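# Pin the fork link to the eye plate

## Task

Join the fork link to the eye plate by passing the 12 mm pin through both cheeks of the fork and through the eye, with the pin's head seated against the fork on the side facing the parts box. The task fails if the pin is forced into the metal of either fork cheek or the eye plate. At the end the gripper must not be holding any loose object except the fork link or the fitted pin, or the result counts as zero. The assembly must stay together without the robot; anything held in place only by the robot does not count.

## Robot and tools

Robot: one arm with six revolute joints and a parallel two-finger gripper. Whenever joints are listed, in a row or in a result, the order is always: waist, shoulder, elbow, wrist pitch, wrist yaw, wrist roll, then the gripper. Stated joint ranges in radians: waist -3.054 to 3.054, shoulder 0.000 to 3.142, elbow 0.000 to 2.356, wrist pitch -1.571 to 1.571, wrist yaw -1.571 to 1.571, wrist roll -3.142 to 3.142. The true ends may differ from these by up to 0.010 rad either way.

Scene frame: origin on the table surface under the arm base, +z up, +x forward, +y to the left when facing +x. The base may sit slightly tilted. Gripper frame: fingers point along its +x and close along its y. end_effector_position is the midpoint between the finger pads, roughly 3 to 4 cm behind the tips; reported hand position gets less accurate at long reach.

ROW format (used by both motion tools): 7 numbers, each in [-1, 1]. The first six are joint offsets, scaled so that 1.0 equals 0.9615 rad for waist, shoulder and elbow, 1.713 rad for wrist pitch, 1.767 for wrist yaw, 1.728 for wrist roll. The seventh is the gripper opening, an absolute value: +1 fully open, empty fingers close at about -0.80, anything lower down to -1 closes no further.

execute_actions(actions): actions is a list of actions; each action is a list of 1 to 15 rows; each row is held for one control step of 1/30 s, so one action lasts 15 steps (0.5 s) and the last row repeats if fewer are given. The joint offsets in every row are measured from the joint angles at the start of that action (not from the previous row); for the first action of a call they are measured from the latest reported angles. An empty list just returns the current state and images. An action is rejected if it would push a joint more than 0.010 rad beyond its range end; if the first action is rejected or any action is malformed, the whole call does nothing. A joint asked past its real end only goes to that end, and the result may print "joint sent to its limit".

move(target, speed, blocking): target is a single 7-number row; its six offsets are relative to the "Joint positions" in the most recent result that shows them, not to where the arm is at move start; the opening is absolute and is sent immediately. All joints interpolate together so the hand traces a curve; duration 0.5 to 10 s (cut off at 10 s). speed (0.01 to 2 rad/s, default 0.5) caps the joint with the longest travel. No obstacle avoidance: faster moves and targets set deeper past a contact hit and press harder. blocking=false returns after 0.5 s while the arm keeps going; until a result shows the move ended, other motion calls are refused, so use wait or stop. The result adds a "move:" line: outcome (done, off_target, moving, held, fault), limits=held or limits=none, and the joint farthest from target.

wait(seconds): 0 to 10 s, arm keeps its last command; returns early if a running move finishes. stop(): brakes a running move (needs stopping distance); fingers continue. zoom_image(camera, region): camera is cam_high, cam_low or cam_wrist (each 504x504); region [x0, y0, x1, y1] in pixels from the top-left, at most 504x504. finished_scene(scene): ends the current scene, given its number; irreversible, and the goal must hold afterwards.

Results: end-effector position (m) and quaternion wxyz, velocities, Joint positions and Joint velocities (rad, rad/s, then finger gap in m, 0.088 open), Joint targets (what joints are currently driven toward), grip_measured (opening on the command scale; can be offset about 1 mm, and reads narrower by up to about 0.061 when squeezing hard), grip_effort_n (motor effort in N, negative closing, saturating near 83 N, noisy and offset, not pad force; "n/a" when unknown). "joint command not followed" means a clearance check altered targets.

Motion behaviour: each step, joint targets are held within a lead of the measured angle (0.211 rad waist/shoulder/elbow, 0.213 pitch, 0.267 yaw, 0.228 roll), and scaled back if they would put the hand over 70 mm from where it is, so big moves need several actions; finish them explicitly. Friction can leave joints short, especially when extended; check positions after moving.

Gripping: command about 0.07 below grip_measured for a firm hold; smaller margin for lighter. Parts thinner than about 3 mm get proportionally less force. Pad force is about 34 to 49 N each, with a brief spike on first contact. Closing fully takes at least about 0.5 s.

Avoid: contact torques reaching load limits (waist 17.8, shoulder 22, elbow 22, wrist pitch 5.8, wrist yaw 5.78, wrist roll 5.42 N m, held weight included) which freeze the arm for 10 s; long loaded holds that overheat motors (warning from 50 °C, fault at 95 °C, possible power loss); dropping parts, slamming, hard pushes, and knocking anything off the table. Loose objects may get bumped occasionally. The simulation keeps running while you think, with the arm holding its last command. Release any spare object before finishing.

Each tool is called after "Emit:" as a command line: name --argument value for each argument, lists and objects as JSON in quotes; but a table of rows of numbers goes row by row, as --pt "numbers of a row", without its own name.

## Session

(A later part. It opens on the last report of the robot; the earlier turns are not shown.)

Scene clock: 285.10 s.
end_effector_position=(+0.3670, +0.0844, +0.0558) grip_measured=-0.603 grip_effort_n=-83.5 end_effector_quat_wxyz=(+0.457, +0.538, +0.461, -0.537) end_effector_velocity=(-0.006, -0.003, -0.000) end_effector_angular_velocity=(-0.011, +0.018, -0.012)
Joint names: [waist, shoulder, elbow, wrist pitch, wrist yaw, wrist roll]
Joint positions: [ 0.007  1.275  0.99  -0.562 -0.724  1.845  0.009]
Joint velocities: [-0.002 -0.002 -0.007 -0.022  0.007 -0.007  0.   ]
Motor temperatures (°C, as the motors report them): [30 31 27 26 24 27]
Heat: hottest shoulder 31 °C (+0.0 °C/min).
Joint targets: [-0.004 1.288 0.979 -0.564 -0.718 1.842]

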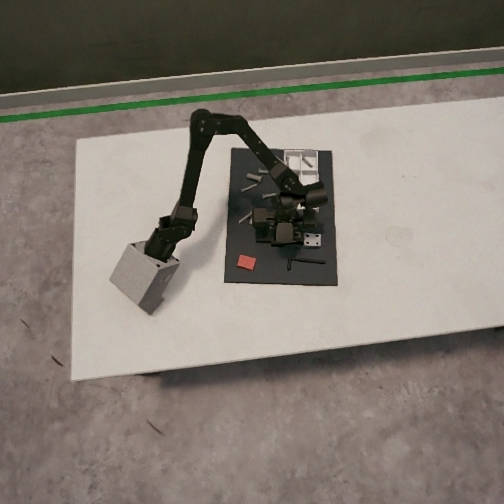

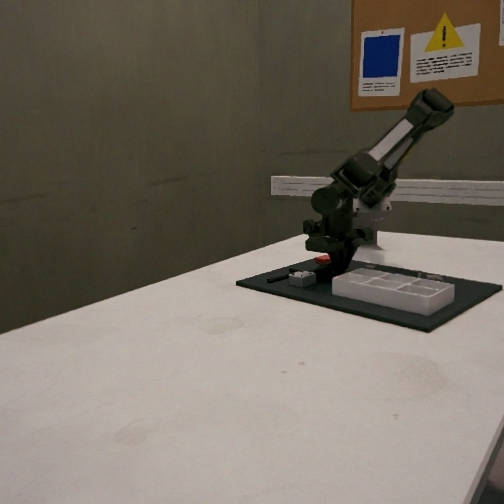

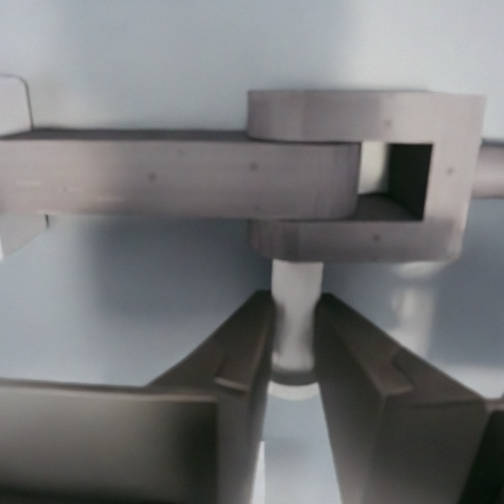

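Emit:
execute_actions --actions '[[[0,0,0,0,0,0,-0.28]]]'

Emit:
move --target '[0.079,-0.053,0.051,-0.022,0.031,0.046,-0.28]' --speed 0.12

Scene clock: 291.47 s.
end_effector_position=(+0.3669, +0.0845, +0.0558) grip_measured=-0.288 grip_effort_n=18.8 end_effector_quat_wxyz=(+0.457, +0.538, +0.461, -0.537) end_effector_velocity=(+0.001, +0.001, +0.001) end_effector_angular_velocity=(+0.006, -0.006, +0.011)
Joint names: [waist, shoulder, elbow, wrist pitch, wrist yaw, wrist roll]
Joint positions: [ 0.007  1.275  0.99  -0.563 -0.724  1.845  0.025]
Joint velocities: [-0.002 -0.002 -0.002  0.007 -0.007 -0.007  0.002]
Motor temperatures (°C, as the motors report them): [30 31 27 26 24 27]
Heat: hottest shoulder 31 °C (+0.0 °C/min).
Joint targets: [0.007 1.275 0.990 -0.562 -0.724 1.845]

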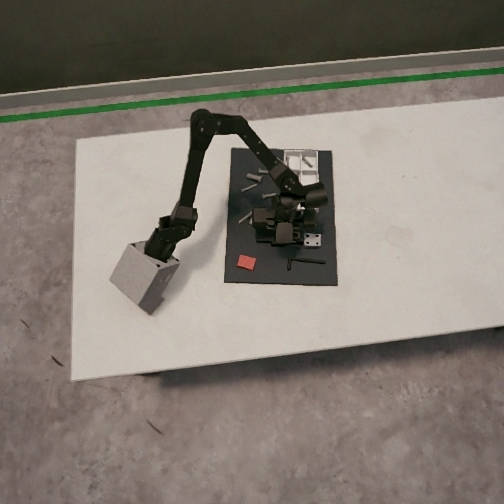

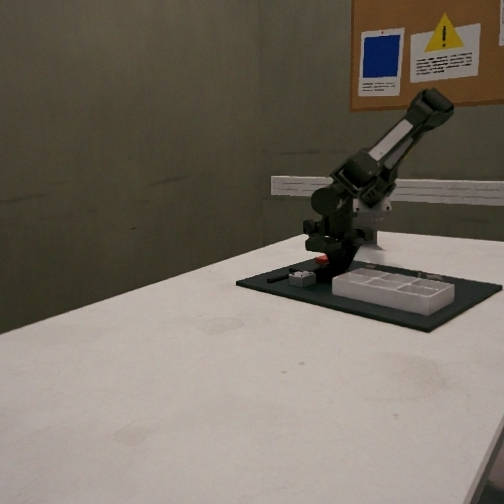

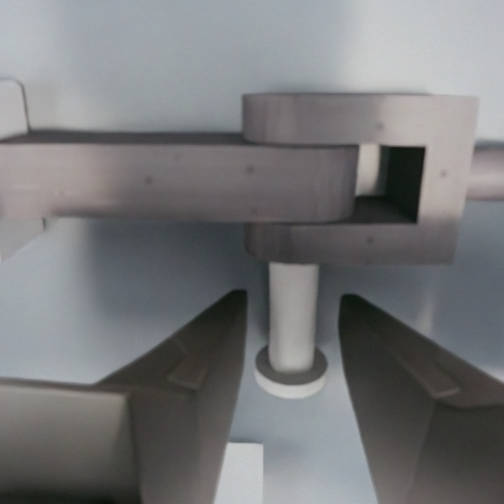

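Scene clock: 292.57 s.
end_effector_position=(+0.3705, +0.1111, +0.0599) grip_measured=-0.284 grip_effort_n=18.8 end_effector_quat_wxyz=(+0.455, +0.540, +0.460, -0.538) end_effector_velocity=(-0.001, -0.001, +0.001) end_effector_angular_velocity=(+0.002, +0.003, +0.013)
Joint names: [waist, shoulder, elbow, wrist pitch, wrist yaw, wrist roll]
Joint positions: [ 0.08   1.235  1.032 -0.599 -0.675  1.921  0.025]
Joint velocities: [-0.007 -0.002 -0.002 -0.007 -0.007 -0.022 -0.   ]
Motor temperatures (°C, as the motors report them): [30 31 27 26 24 27]
Heat: hottest shoulder 31 °C (+0.0 °C/min).
Joint targets: [0.083 1.224 1.039 -0.600 -0.670 1.924]
move: done; limits=none; farthest joint: the shoulder, 0.010 radians from its target (0.051 radians at the start)

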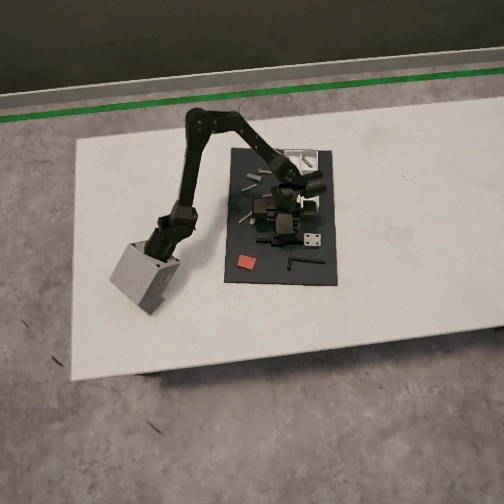

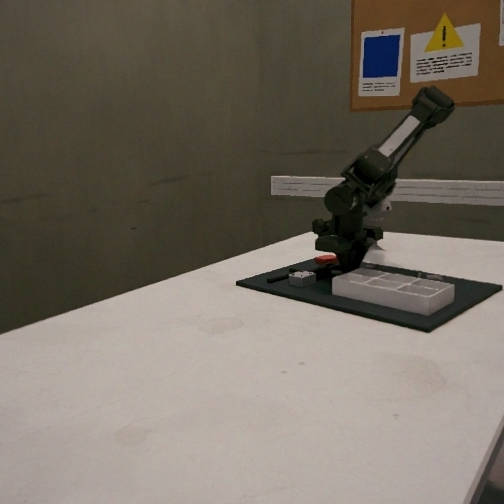

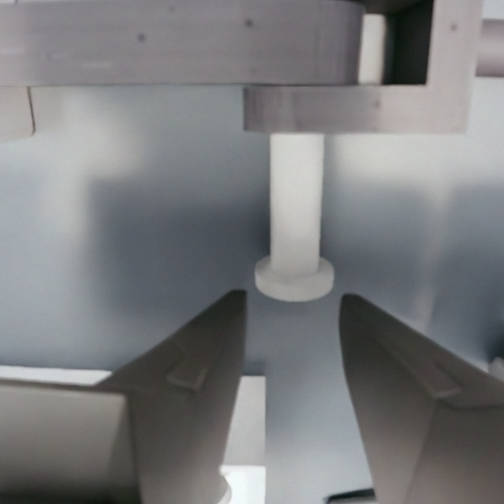

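Emit:
execute_actions --actions '[[[0.019,0,0,0,0,0,-0.28]],[[0,0,0,0,0,0,-0.8]],[[-0.018,0.02,-0.018,0.008,-0.004,-0.009,-0.8]],[[-0.018,0.015,-0.013,0.003,-0.005,-0.009,-0.8]]]'

Scene clock: 297.53 s.
end_effector_position=(+0.3698, +0.1098, +0.0574) grip_measured=-0.788 grip_effort_n=-61.2 end_effector_quat_wxyz=(+0.457, +0.538, +0.470, -0.530) end_effector_velocity=(+0.000, +0.002, -0.000) end_effector_angular_velocity=(+0.021, +0.001, +0.007)
Joint names: [waist, shoulder, elbow, wrist pitch, wrist yaw, wrist roll]
Joint positions: [ 0.075  1.242  1.022 -0.582 -0.693  1.896  0.   ]
Joint velocities: [-0.002  0.002 -0.002  0.007 -0.022 -0.007 -0.   ]
Motor temperatures (°C, as the motors report them): [30 31 27 26 24 27]
Heat: hottest shoulder 31 °C (+0.0 °C/min).
Joint targets: [0.066 1.255 1.012 -0.581 -0.690 1.893]

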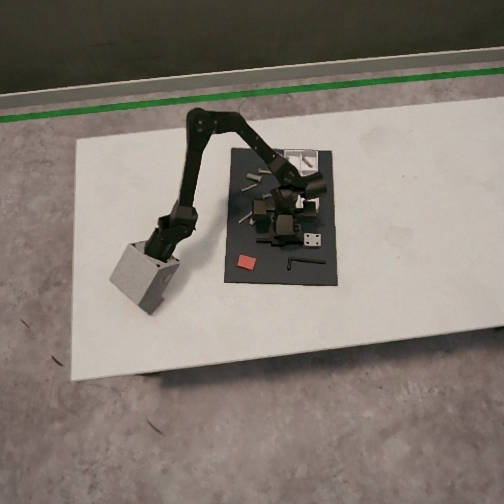

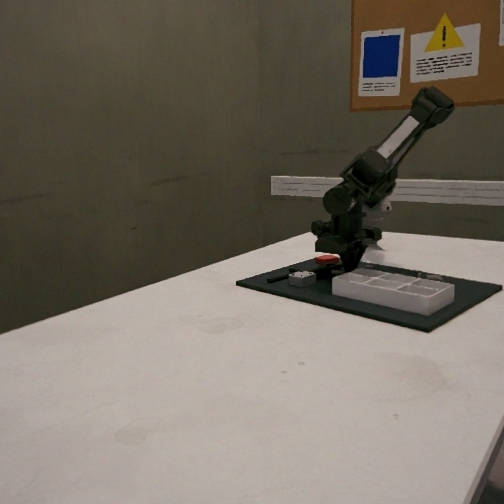

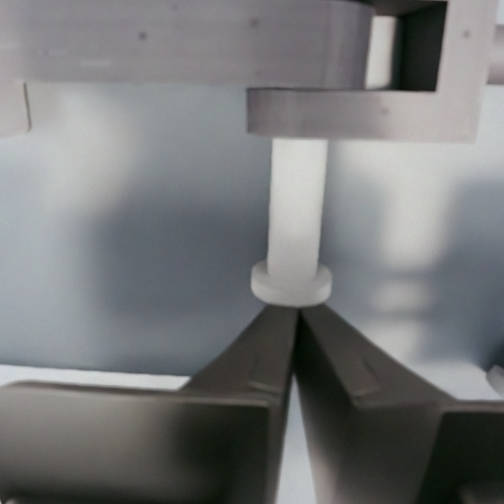

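Emit:
execute_actions --actions '[[[-0.022,0.008,-0.008,0,0.01,0,-0.8]]]'

Scene clock: 299.90 s.
end_effector_position=(+0.3702, +0.1089, +0.0579) grip_measured=-0.788 grip_effort_n=-61.2 end_effector_quat_wxyz=(+0.457, +0.539, +0.468, -0.530) end_effector_velocity=(-0.000, +0.000, +0.001) end_effector_angular_velocity=(-0.006, +0.002, +0.022)
Joint names: [waist, shoulder, elbow, wrist pitch, wrist yaw, wrist roll]
Joint positions: [ 0.072  1.242  1.022 -0.582 -0.694  1.896  0.   ]
Joint velocities: [ 0.002 -0.002  0.002 -0.007  0.007 -0.022 -0.   ]
Motor temperatures (°C, as the motors report them): [30 31 27 26 24 27]
Heat: hottest shoulder 31 °C (+0.0 °C/min).
Joint targets: [0.054 1.249 1.014 -0.582 -0.675 1.896]

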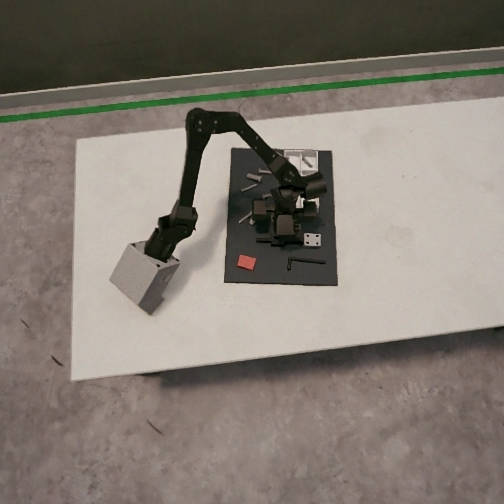

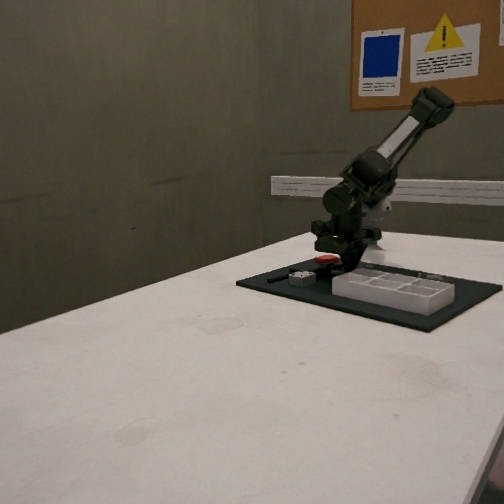

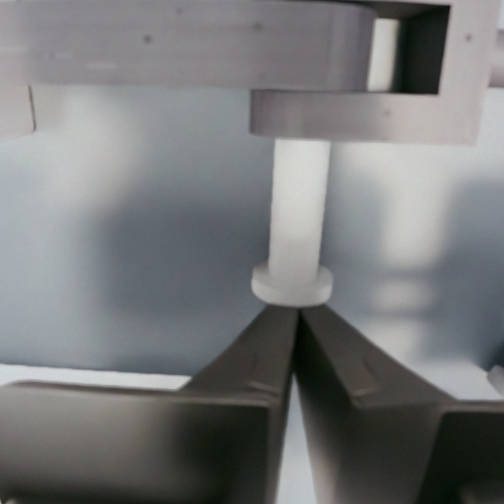

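Emit:
execute_actions --actions '[[[-0.01,0,0,-0.014,0.006,0,-0.8]]]'

Emit:
zoom_image --camera "cam_wrist" --region '[180, 0, 504, 324]'

Scene clock: 304.73 s.
end_effector_position=(+0.3681, +0.1089, +0.0583) grip_measured=-0.788 grip_effort_n=-61.2 end_effector_quat_wxyz=(+0.453, +0.538, +0.468, -0.535) end_effector_velocity=(-0.003, +0.001, +0.001) end_effector_angular_velocity=(+0.003, +0.013, -0.005)
Joint names: [waist, shoulder, elbow, wrist pitch, wrist yaw, wrist roll]
Joint positions: [ 0.072  1.242  1.024 -0.598 -0.694  1.896  0.   ]
Joint velocities: [-0.002 -0.002  0.002 -0.022 -0.007 -0.007 -0.   ]
Motor temperatures (°C, as the motors report them): [30 31 27 26 24 27]
Heat: hottest shoulder 31 °C (+1.0 °C/min).
Joint targets: [0.062 1.242 1.022 -0.606 -0.683 1.896]

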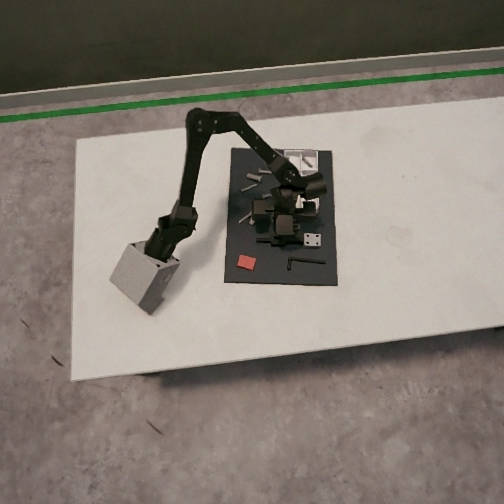

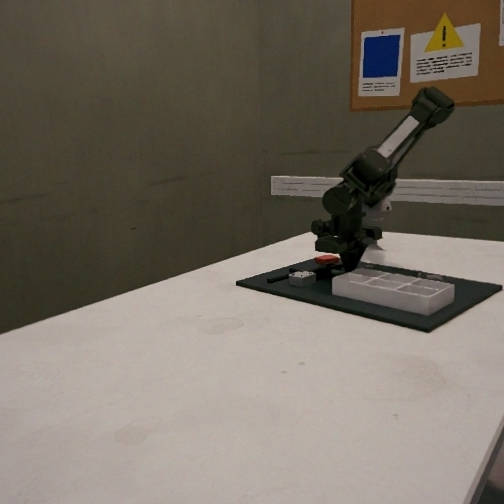

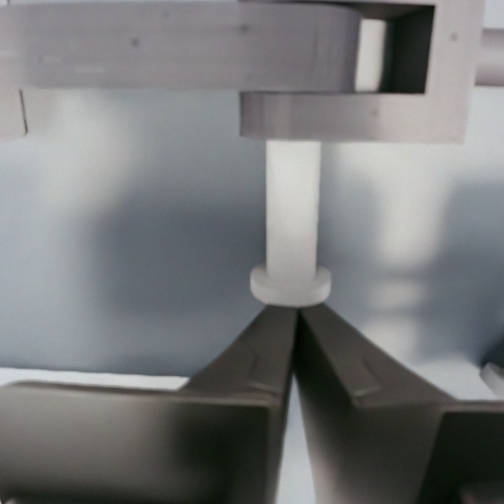

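Region (180, 0, 504, 324) of cam_wrist's 504x504 image, scaled by 1.556, with more detail than that image has.

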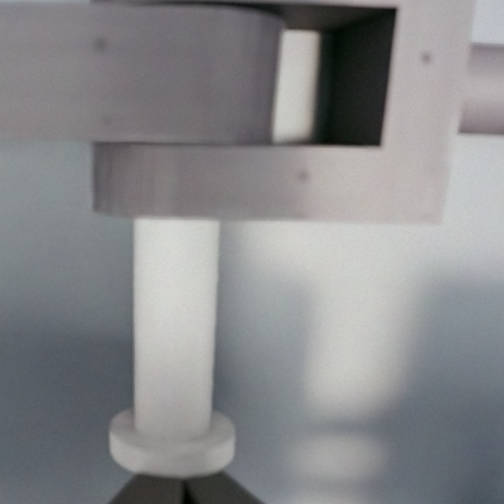

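Emit:
execute_actions --actions '[[[0.006,0,0,0,-0.004,0,-0.8],[0.006,0,0,0,-0.004,0,-0.8],[0.006,0,0,0,-0.004,0,-0.8],[0.006,0,0,0,-0.004,0,-0.8],[0.006,0,0,0,-0.004,0,-0.2]]]'

Emit:
move --target '[-0.063,0.039,-0.049,0.028,-0.013,-0.021,-0.2]' --speed 0.12

Emit:
execute_actions --actions '[[[0,0,0,-0.004,0,0,-0.66]],[[0,0,0,-0.004,0,0,-0.66]]]'

Emit:
zoom_image --camera "cam_wrist" --region '[200, 100, 400, 300]'

Scene clock: 311.57 s.
end_effector_position=(+0.3677, +0.1102, +0.0580) grip_measured=-0.224 grip_effort_n=17.9 end_effector_quat_wxyz=(+0.452, +0.538, +0.470, -0.535) end_effector_velocity=(-0.002, +0.002, +0.001) end_effector_angular_velocity=(+0.019, +0.008, +0.001)
Joint names: [waist, shoulder, elbow, wrist pitch, wrist yaw, wrist roll]
Joint positions: [ 0.075  1.242  1.025 -0.599 -0.697  1.896  0.028]
Joint velocities: [-0.002 -0.002 -0.002 -0.007 -0.022 -0.007  0.01 ]
Motor temperatures (°C, as the motors report them): [30 32 27 26 24 27]
Heat: hottest shoulder 32 °C (+2.0 °C/min).
Joint targets: [0.077 1.242 1.024 -0.598 -0.701 1.896]

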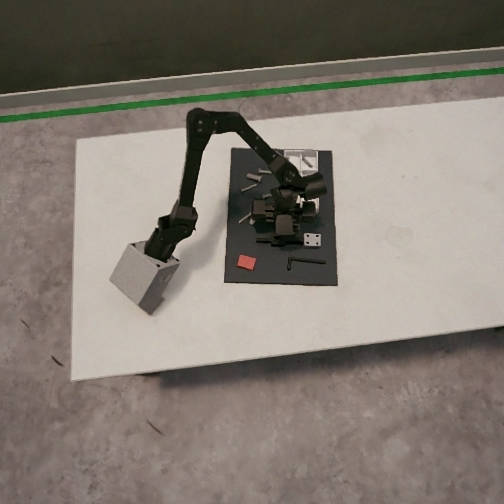

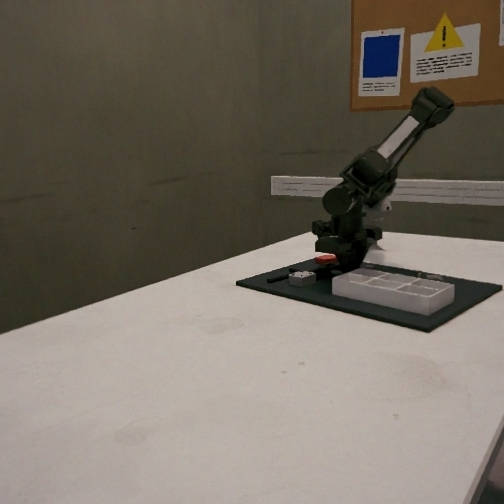

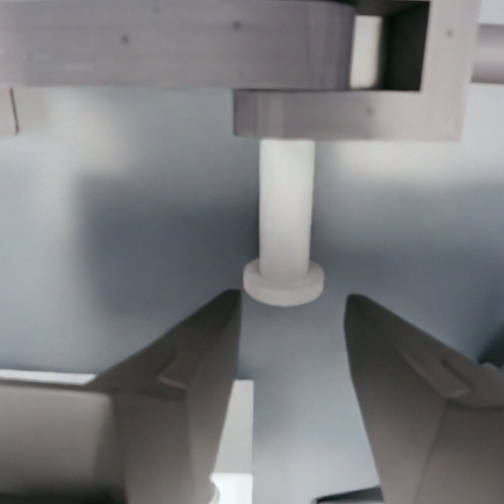

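Scene clock: 312.47 s.
end_effector_position=(+0.3664, +0.0865, +0.0545) grip_measured=-0.204 grip_effort_n=18.4 end_effector_quat_wxyz=(+0.457, +0.540, +0.459, -0.538) end_effector_velocity=(-0.000, -0.001, +0.001) end_effector_angular_velocity=(+0.003, -0.005, +0.019)
Joint names: [waist, shoulder, elbow, wrist pitch, wrist yaw, wrist roll]
Joint positions: [ 0.018  1.27   0.985 -0.552 -0.715  1.862  0.029]
Joint velocities: [-0.007 -0.002 -0.007  0.007 -0.007 -0.022 -0.   ]
Motor temperatures (°C, as the motors report them): [30 31 27 26 24 27]
Heat: hottest shoulder 31 °C (+1.0 °C/min).
Joint targets: [0.015 1.280 0.978 -0.551 -0.720 1.859]
move: done; limits=none; farthest joint: the shoulder, 0.010 radians from its target (0.038 radians at the start)

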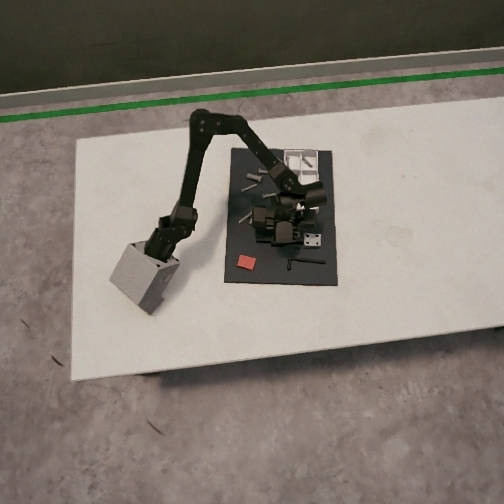

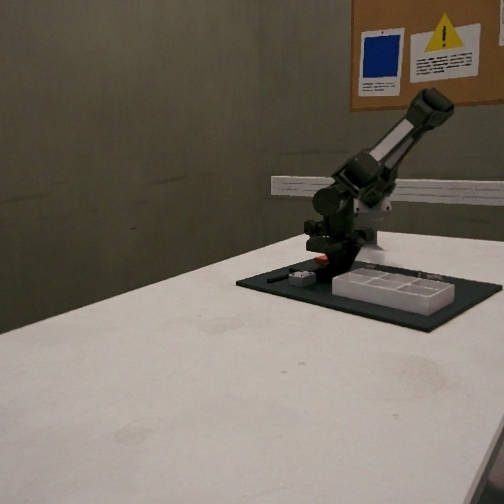

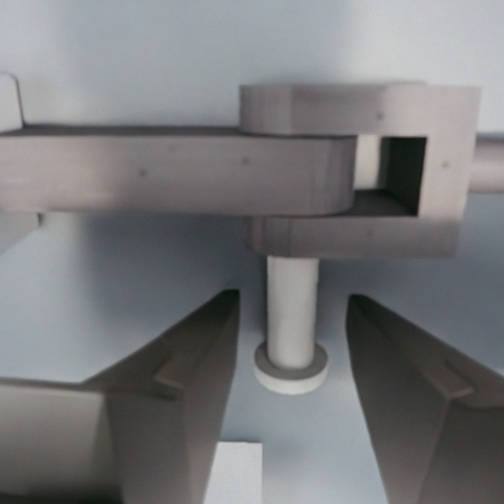

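Scene clock: 313.47 s.
end_effector_position=(+0.3665, +0.0861, +0.0547) grip_measured=-0.594 grip_effort_n=-83.5 end_effector_quat_wxyz=(+0.457, +0.540, +0.458, -0.538) end_effector_velocity=(+0.000, -0.000, -0.000) end_effector_angular_velocity=(+0.006, -0.002, +0.008)
Joint names: [waist, shoulder, elbow, wrist pitch, wrist yaw, wrist roll]
Joint positions: [ 0.017  1.27   0.985 -0.553 -0.714  1.862  0.01 ]
Joint velocities: [-0.002  0.002 -0.002  0.007 -0.007 -0.007 -0.   ]
Motor temperatures (°C, as the motors report them): [30 32 27 26 24 27]
Heat: hottest shoulder 32 °C (+2.0 °C/min).
Joint targets: [0.017 1.270 0.985 -0.560 -0.714 1.862]

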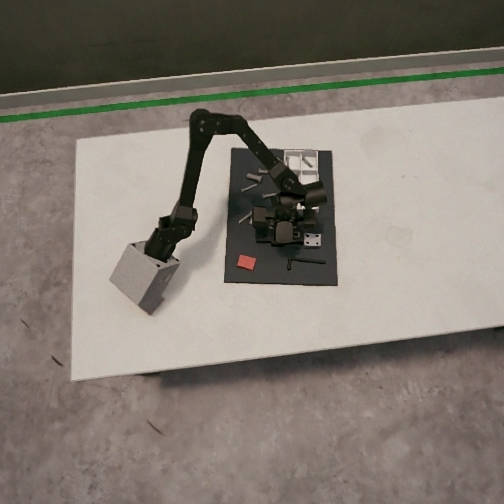

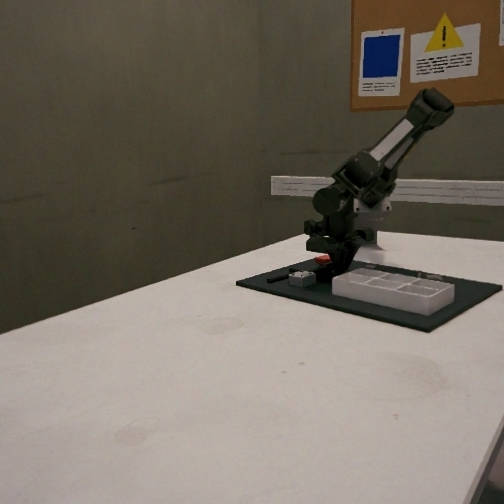

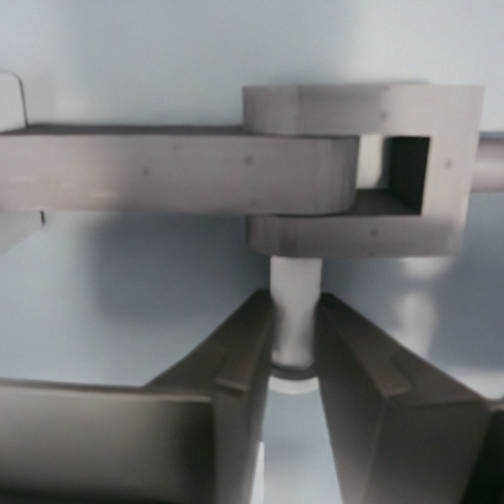

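Region (200, 100, 400, 300) of cam_wrist's 504x504 image, scaled by 2.520, with more detail than that image has.

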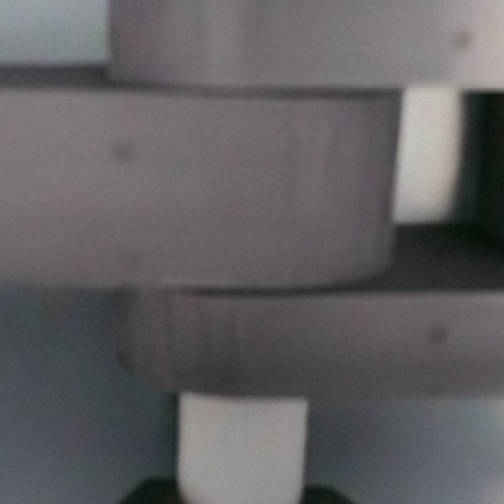

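Emit:
execute_actions --actions '[[[0,0,0,-0.011,0,-0.004,-0.68]],[[-0.016,0.014,-0.013,-0.003,0.006,-0.003,-0.68]]]'

Emit:
zoom_image --camera "cam_wrist" --region '[200, 100, 400, 300]'

Scene clock: 319.17 s.
end_effector_position=(+0.3654, +0.0858, +0.0552) grip_measured=-0.594 grip_effort_n=-83.5 end_effector_quat_wxyz=(+0.457, +0.537, +0.460, -0.539) end_effector_velocity=(-0.000, +0.001, -0.001) end_effector_angular_velocity=(+0.009, +0.000, +0.010)
Joint names: [waist, shoulder, elbow, wrist pitch, wrist yaw, wrist roll]
Joint positions: [ 0.016  1.27   0.986 -0.562 -0.714  1.852  0.01 ]
Joint velocities: [ 0.002  0.002 -0.002  0.007 -0.007 -0.007 -0.   ]
Motor temperatures (°C, as the motors report them): [30 32 27 26 24 27]
Heat: hottest shoulder 32 °C (+2.0 °C/min).
Joint targets: [0.002 1.283 0.974 -0.567 -0.703 1.851]

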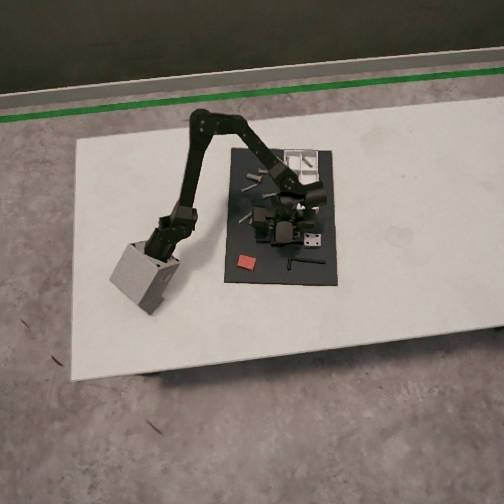

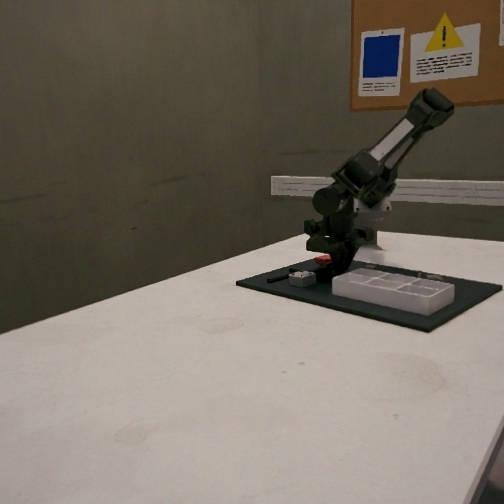

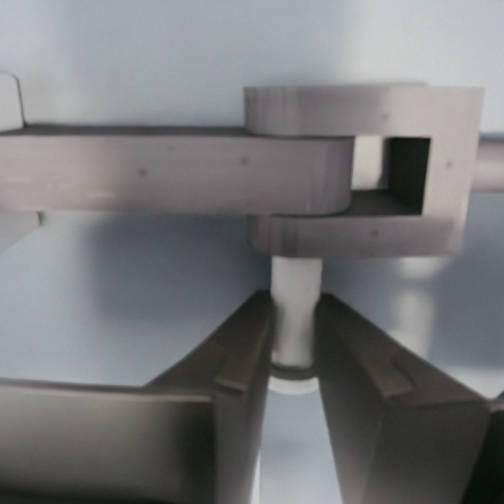

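Region (200, 100, 400, 300) of cam_wrist's 504x504 image, scaled by 2.520, with more detail than that image has.

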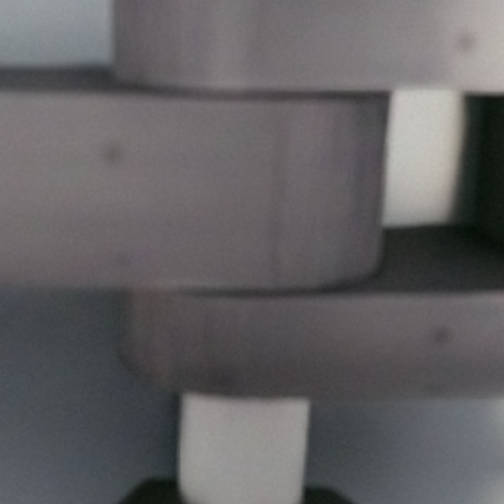

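Emit:
execute_actions --actions '[[[0,0,0,0.012,0,0.007,-0.68]],[[0,0,0,0.009,0.006,0.005,-0.68]],[[-0.014,0.013,-0.012,0,0.006,0,-0.68]]]'

Emit:
zoom_image --camera "cam_wrist" --region '[200, 100, 400, 300]'

Scene clock: 325.93 s.
end_effector_position=(+0.3669, +0.0845, +0.0547) grip_measured=-0.594 grip_effort_n=-83.5 end_effector_quat_wxyz=(+0.456, +0.542, +0.454, -0.540) end_effector_velocity=(-0.005, -0.001, -0.000) end_effector_angular_velocity=(-0.008, +0.017, -0.020)
Joint names: [waist, shoulder, elbow, wrist pitch, wrist yaw, wrist roll]
Joint positions: [ 0.014  1.27   0.982 -0.547 -0.713  1.871  0.01 ]
Joint velocities: [ 0.002 -0.002 -0.002 -0.022  0.007  0.007 -0.   ]
Motor temperatures (°C, as the motors report them): [31 31 27 27 24 27]
Heat: hottest waist 31 °C (+0.0 °C/min).
Joint targets: [0.003 1.282 0.974 -0.547 -0.702 1.871]

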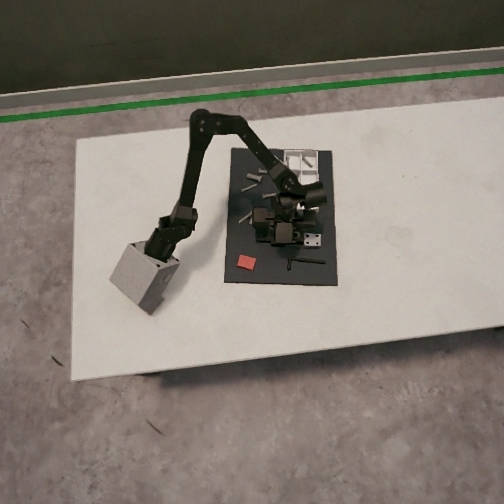

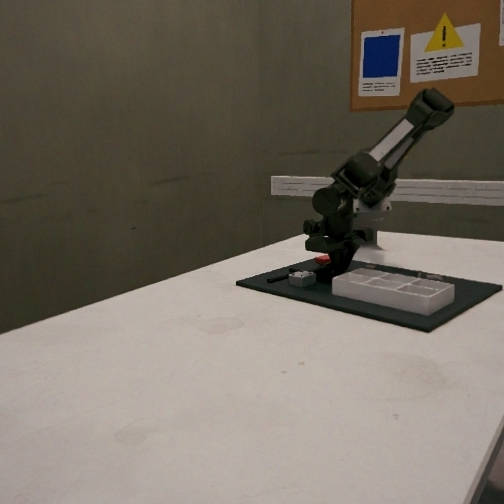

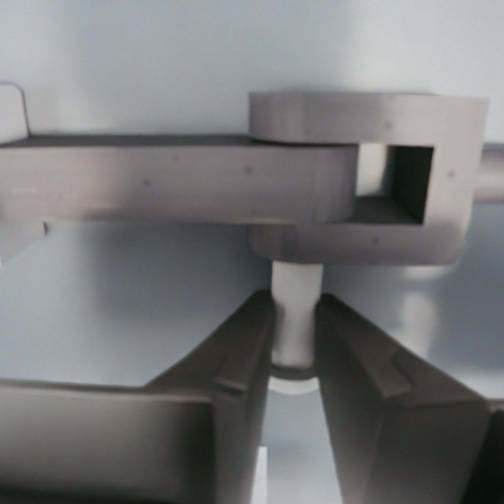

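Region (200, 100, 400, 300) of cam_wrist's 504x504 image, scaled by 2.520, with more detail than that image has.

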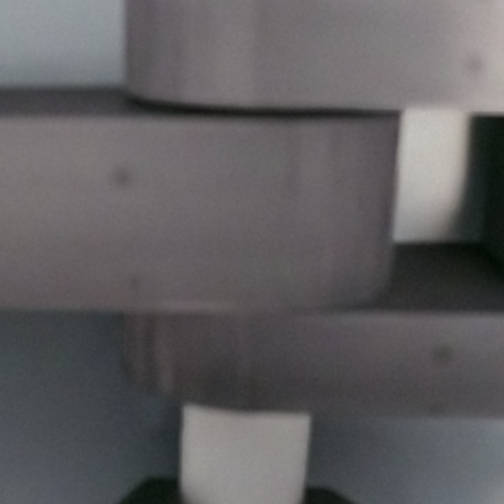

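Emit:
execute_actions --actions '[[[0,0,0,-0.003,0,-0.004,-0.68],[0,0,0,-0.003,0,-0.004,-0.68],[0,0,0,-0.003,0,-0.004,-0.68],[0,0,0,-0.003,0,-0.004,-0.68],[-0.017,0.014,-0.013,-0.003,0.004,-0.004,-0.68]],[[-0.017,0.015,-0.013,0,0.002,-0.005,-0.68]]]'

Scene clock: 329.80 s.
end_effector_position=(+0.3657, +0.0789, +0.0547) grip_measured=-0.594 grip_effort_n=-83.5 end_effector_quat_wxyz=(+0.457, +0.541, +0.451, -0.543) end_effector_velocity=(-0.001, +0.001, +0.001) end_effector_angular_velocity=(+0.018, -0.003, +0.005)
Joint names: [waist, shoulder, elbow, wrist pitch, wrist yaw, wrist roll]
Joint positions: [ 0.     1.276  0.977 -0.547 -0.713  1.859  0.01 ]
Joint velocities: [-0.007 -0.002 -0.007  0.007 -0.022 -0.007 -0.   ]
Motor temperatures (°C, as the motors report them): [31 31 27 26 24 27]
Heat: hottest waist 31 °C (+0.0 °C/min).
Joint targets: [-0.010 1.288 0.967 -0.548 -0.709 1.857]

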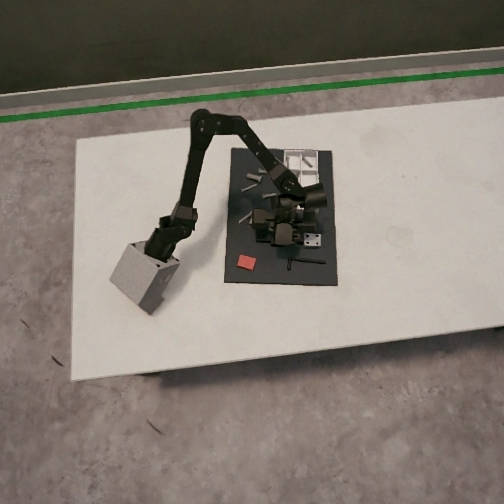

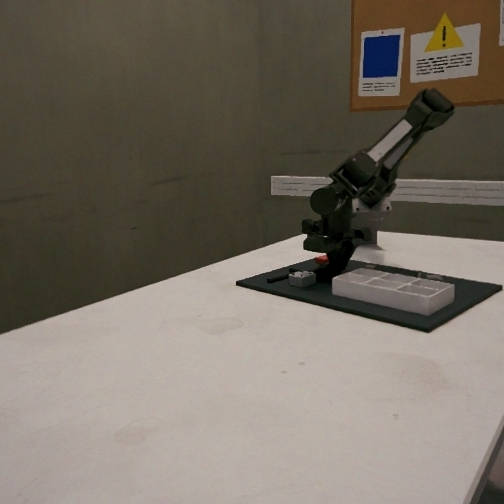

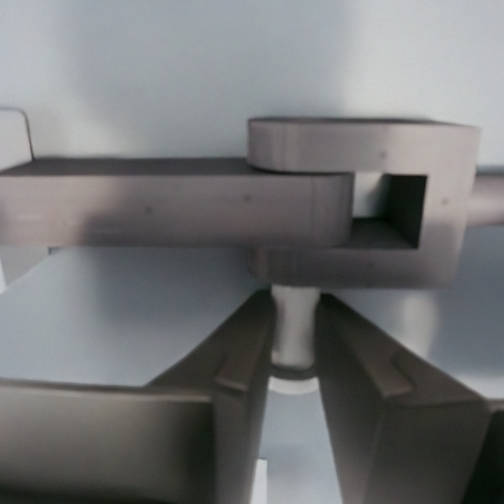

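Emit:
execute_actions --actions '[[[0,0,0,0,0,0,-0.25]],[[0.03,-0.02,0.02,-0.004,0.01,0.016,-0.25],[0.03,-0.02,0.02,-0.004,0.01,0.016,-0.25],[0.03,-0.02,0.02,-0.004,0.01,0.016,-0.25],[0.06,-0.035,0.034,-0.008,0.02,0.032,-0.25],[0.06,-0.035,0.034,-0.008,0.02,0.032,-0.25],[0.06,-0.035,0.034,-0.008,0.02,0.032,-0.25],[0.088,-0.049,0.047,-0.012,0.029,0.048,-0.25]],[[0,0,0,0,0,0,-0.8]],[[-0.021,0.018,-0.016,0.002,-0.002,-0.009,-0.8]],[[-0.021,0.018,-0.016,0.002,-0.002,-0.009,-0.8]],[[-0.021,0.018,-0.016,0.002,-0.002,-0.009,-0.8]],[[-0.021,0.018,-0.016,0.002,-0.002,-0.009,-0.8]]]'

Scene clock: 339.33 s.
end_effector_position=(+0.3672, +0.0816, +0.0559) grip_measured=-0.788 grip_effort_n=-61.6 end_effector_quat_wxyz=(+0.463, +0.538, +0.441, -0.550) end_effector_velocity=(-0.001, +0.001, -0.001) end_effector_angular_velocity=(+0.009, +0.000, -0.004)
Joint names: [waist, shoulder, elbow, wrist pitch, wrist yaw, wrist roll]
Joint positions: [ 0.018  1.265  0.986 -0.557 -0.675  1.885  0.   ]
Joint velocities: [ 0.002 -0.002 -0.007  0.007 -0.007  0.007 -0.   ]
Motor temperatures (°C, as the motors report them): [31 31 27 26 24 27]
Heat: hottest waist 31 °C (+0.0 °C/min).
Joint targets: [0.014 1.275 0.979 -0.556 -0.677 1.883]

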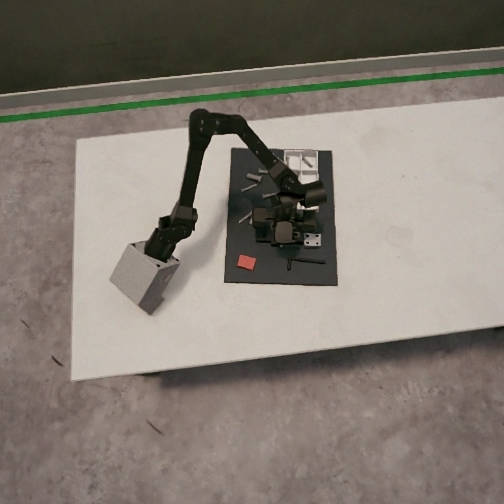

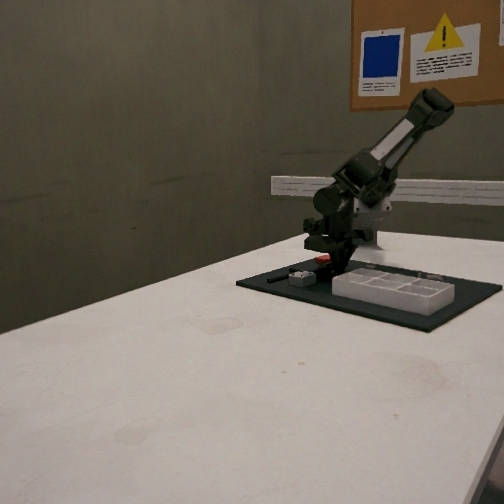

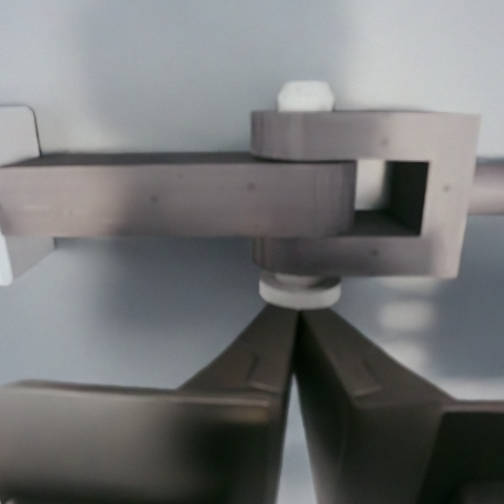

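Emit:
execute_actions --actions '[[[-0.021,0.018,-0.016,0.002,0,-0.009,-0.8]],[[-0.019,0.016,-0.014,0,0,-0.005,-0.8]],[[0.02,-0.05,0.05,-0.03,-0.01,0,-0.5]]]'

Scene clock: 342.73 s.
end_effector_position=(+0.3724, +0.0957, +0.0677) grip_measured=-0.507 grip_effort_n=18.4 end_effector_quat_wxyz=(+0.467, +0.539, +0.453, -0.535) end_effector_velocity=(-0.005, +0.003, -0.000) end_effector_angular_velocity=(+0.021, +0.021, -0.005)
Joint names: [waist, shoulder, elbow, wrist pitch, wrist yaw, wrist roll]
Joint positions: [ 0.017  1.233  1.019 -0.603 -0.699  1.866  0.014]
Joint velocities: [ 0.002 -0.002 -0.002 -0.022 -0.022 -0.007  0.001]
Motor temperatures (°C, as the motors report them): [31 31 27 26 24 27]
Heat: hottest waist 31 °C (+0.0 °C/min).
Joint targets: [0.020 1.224 1.026 -0.604 -0.704 1.866]

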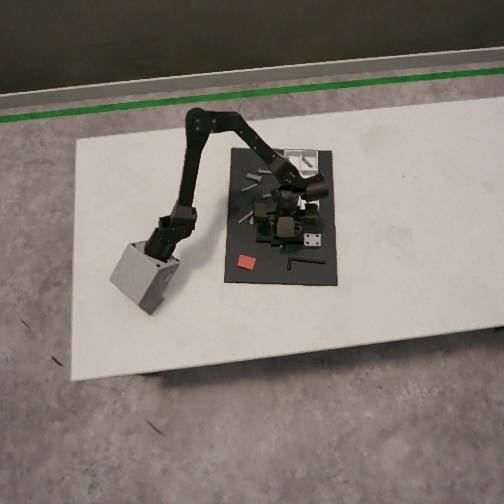

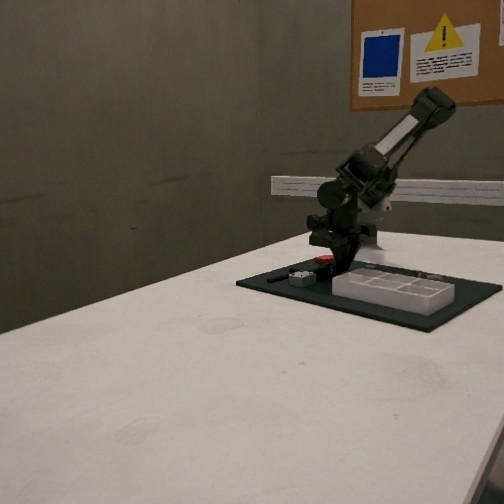

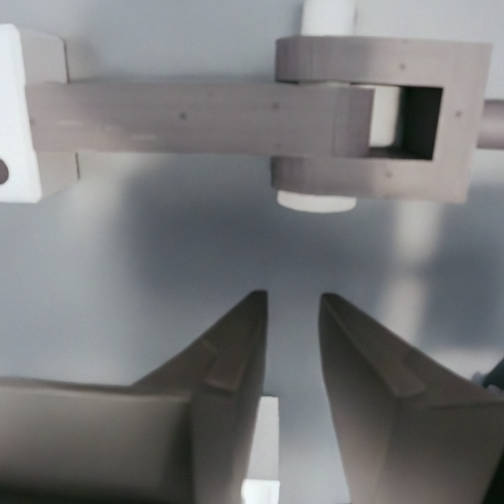

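Emit:
finished_scene --scene 1

The scene is finished: the task was done.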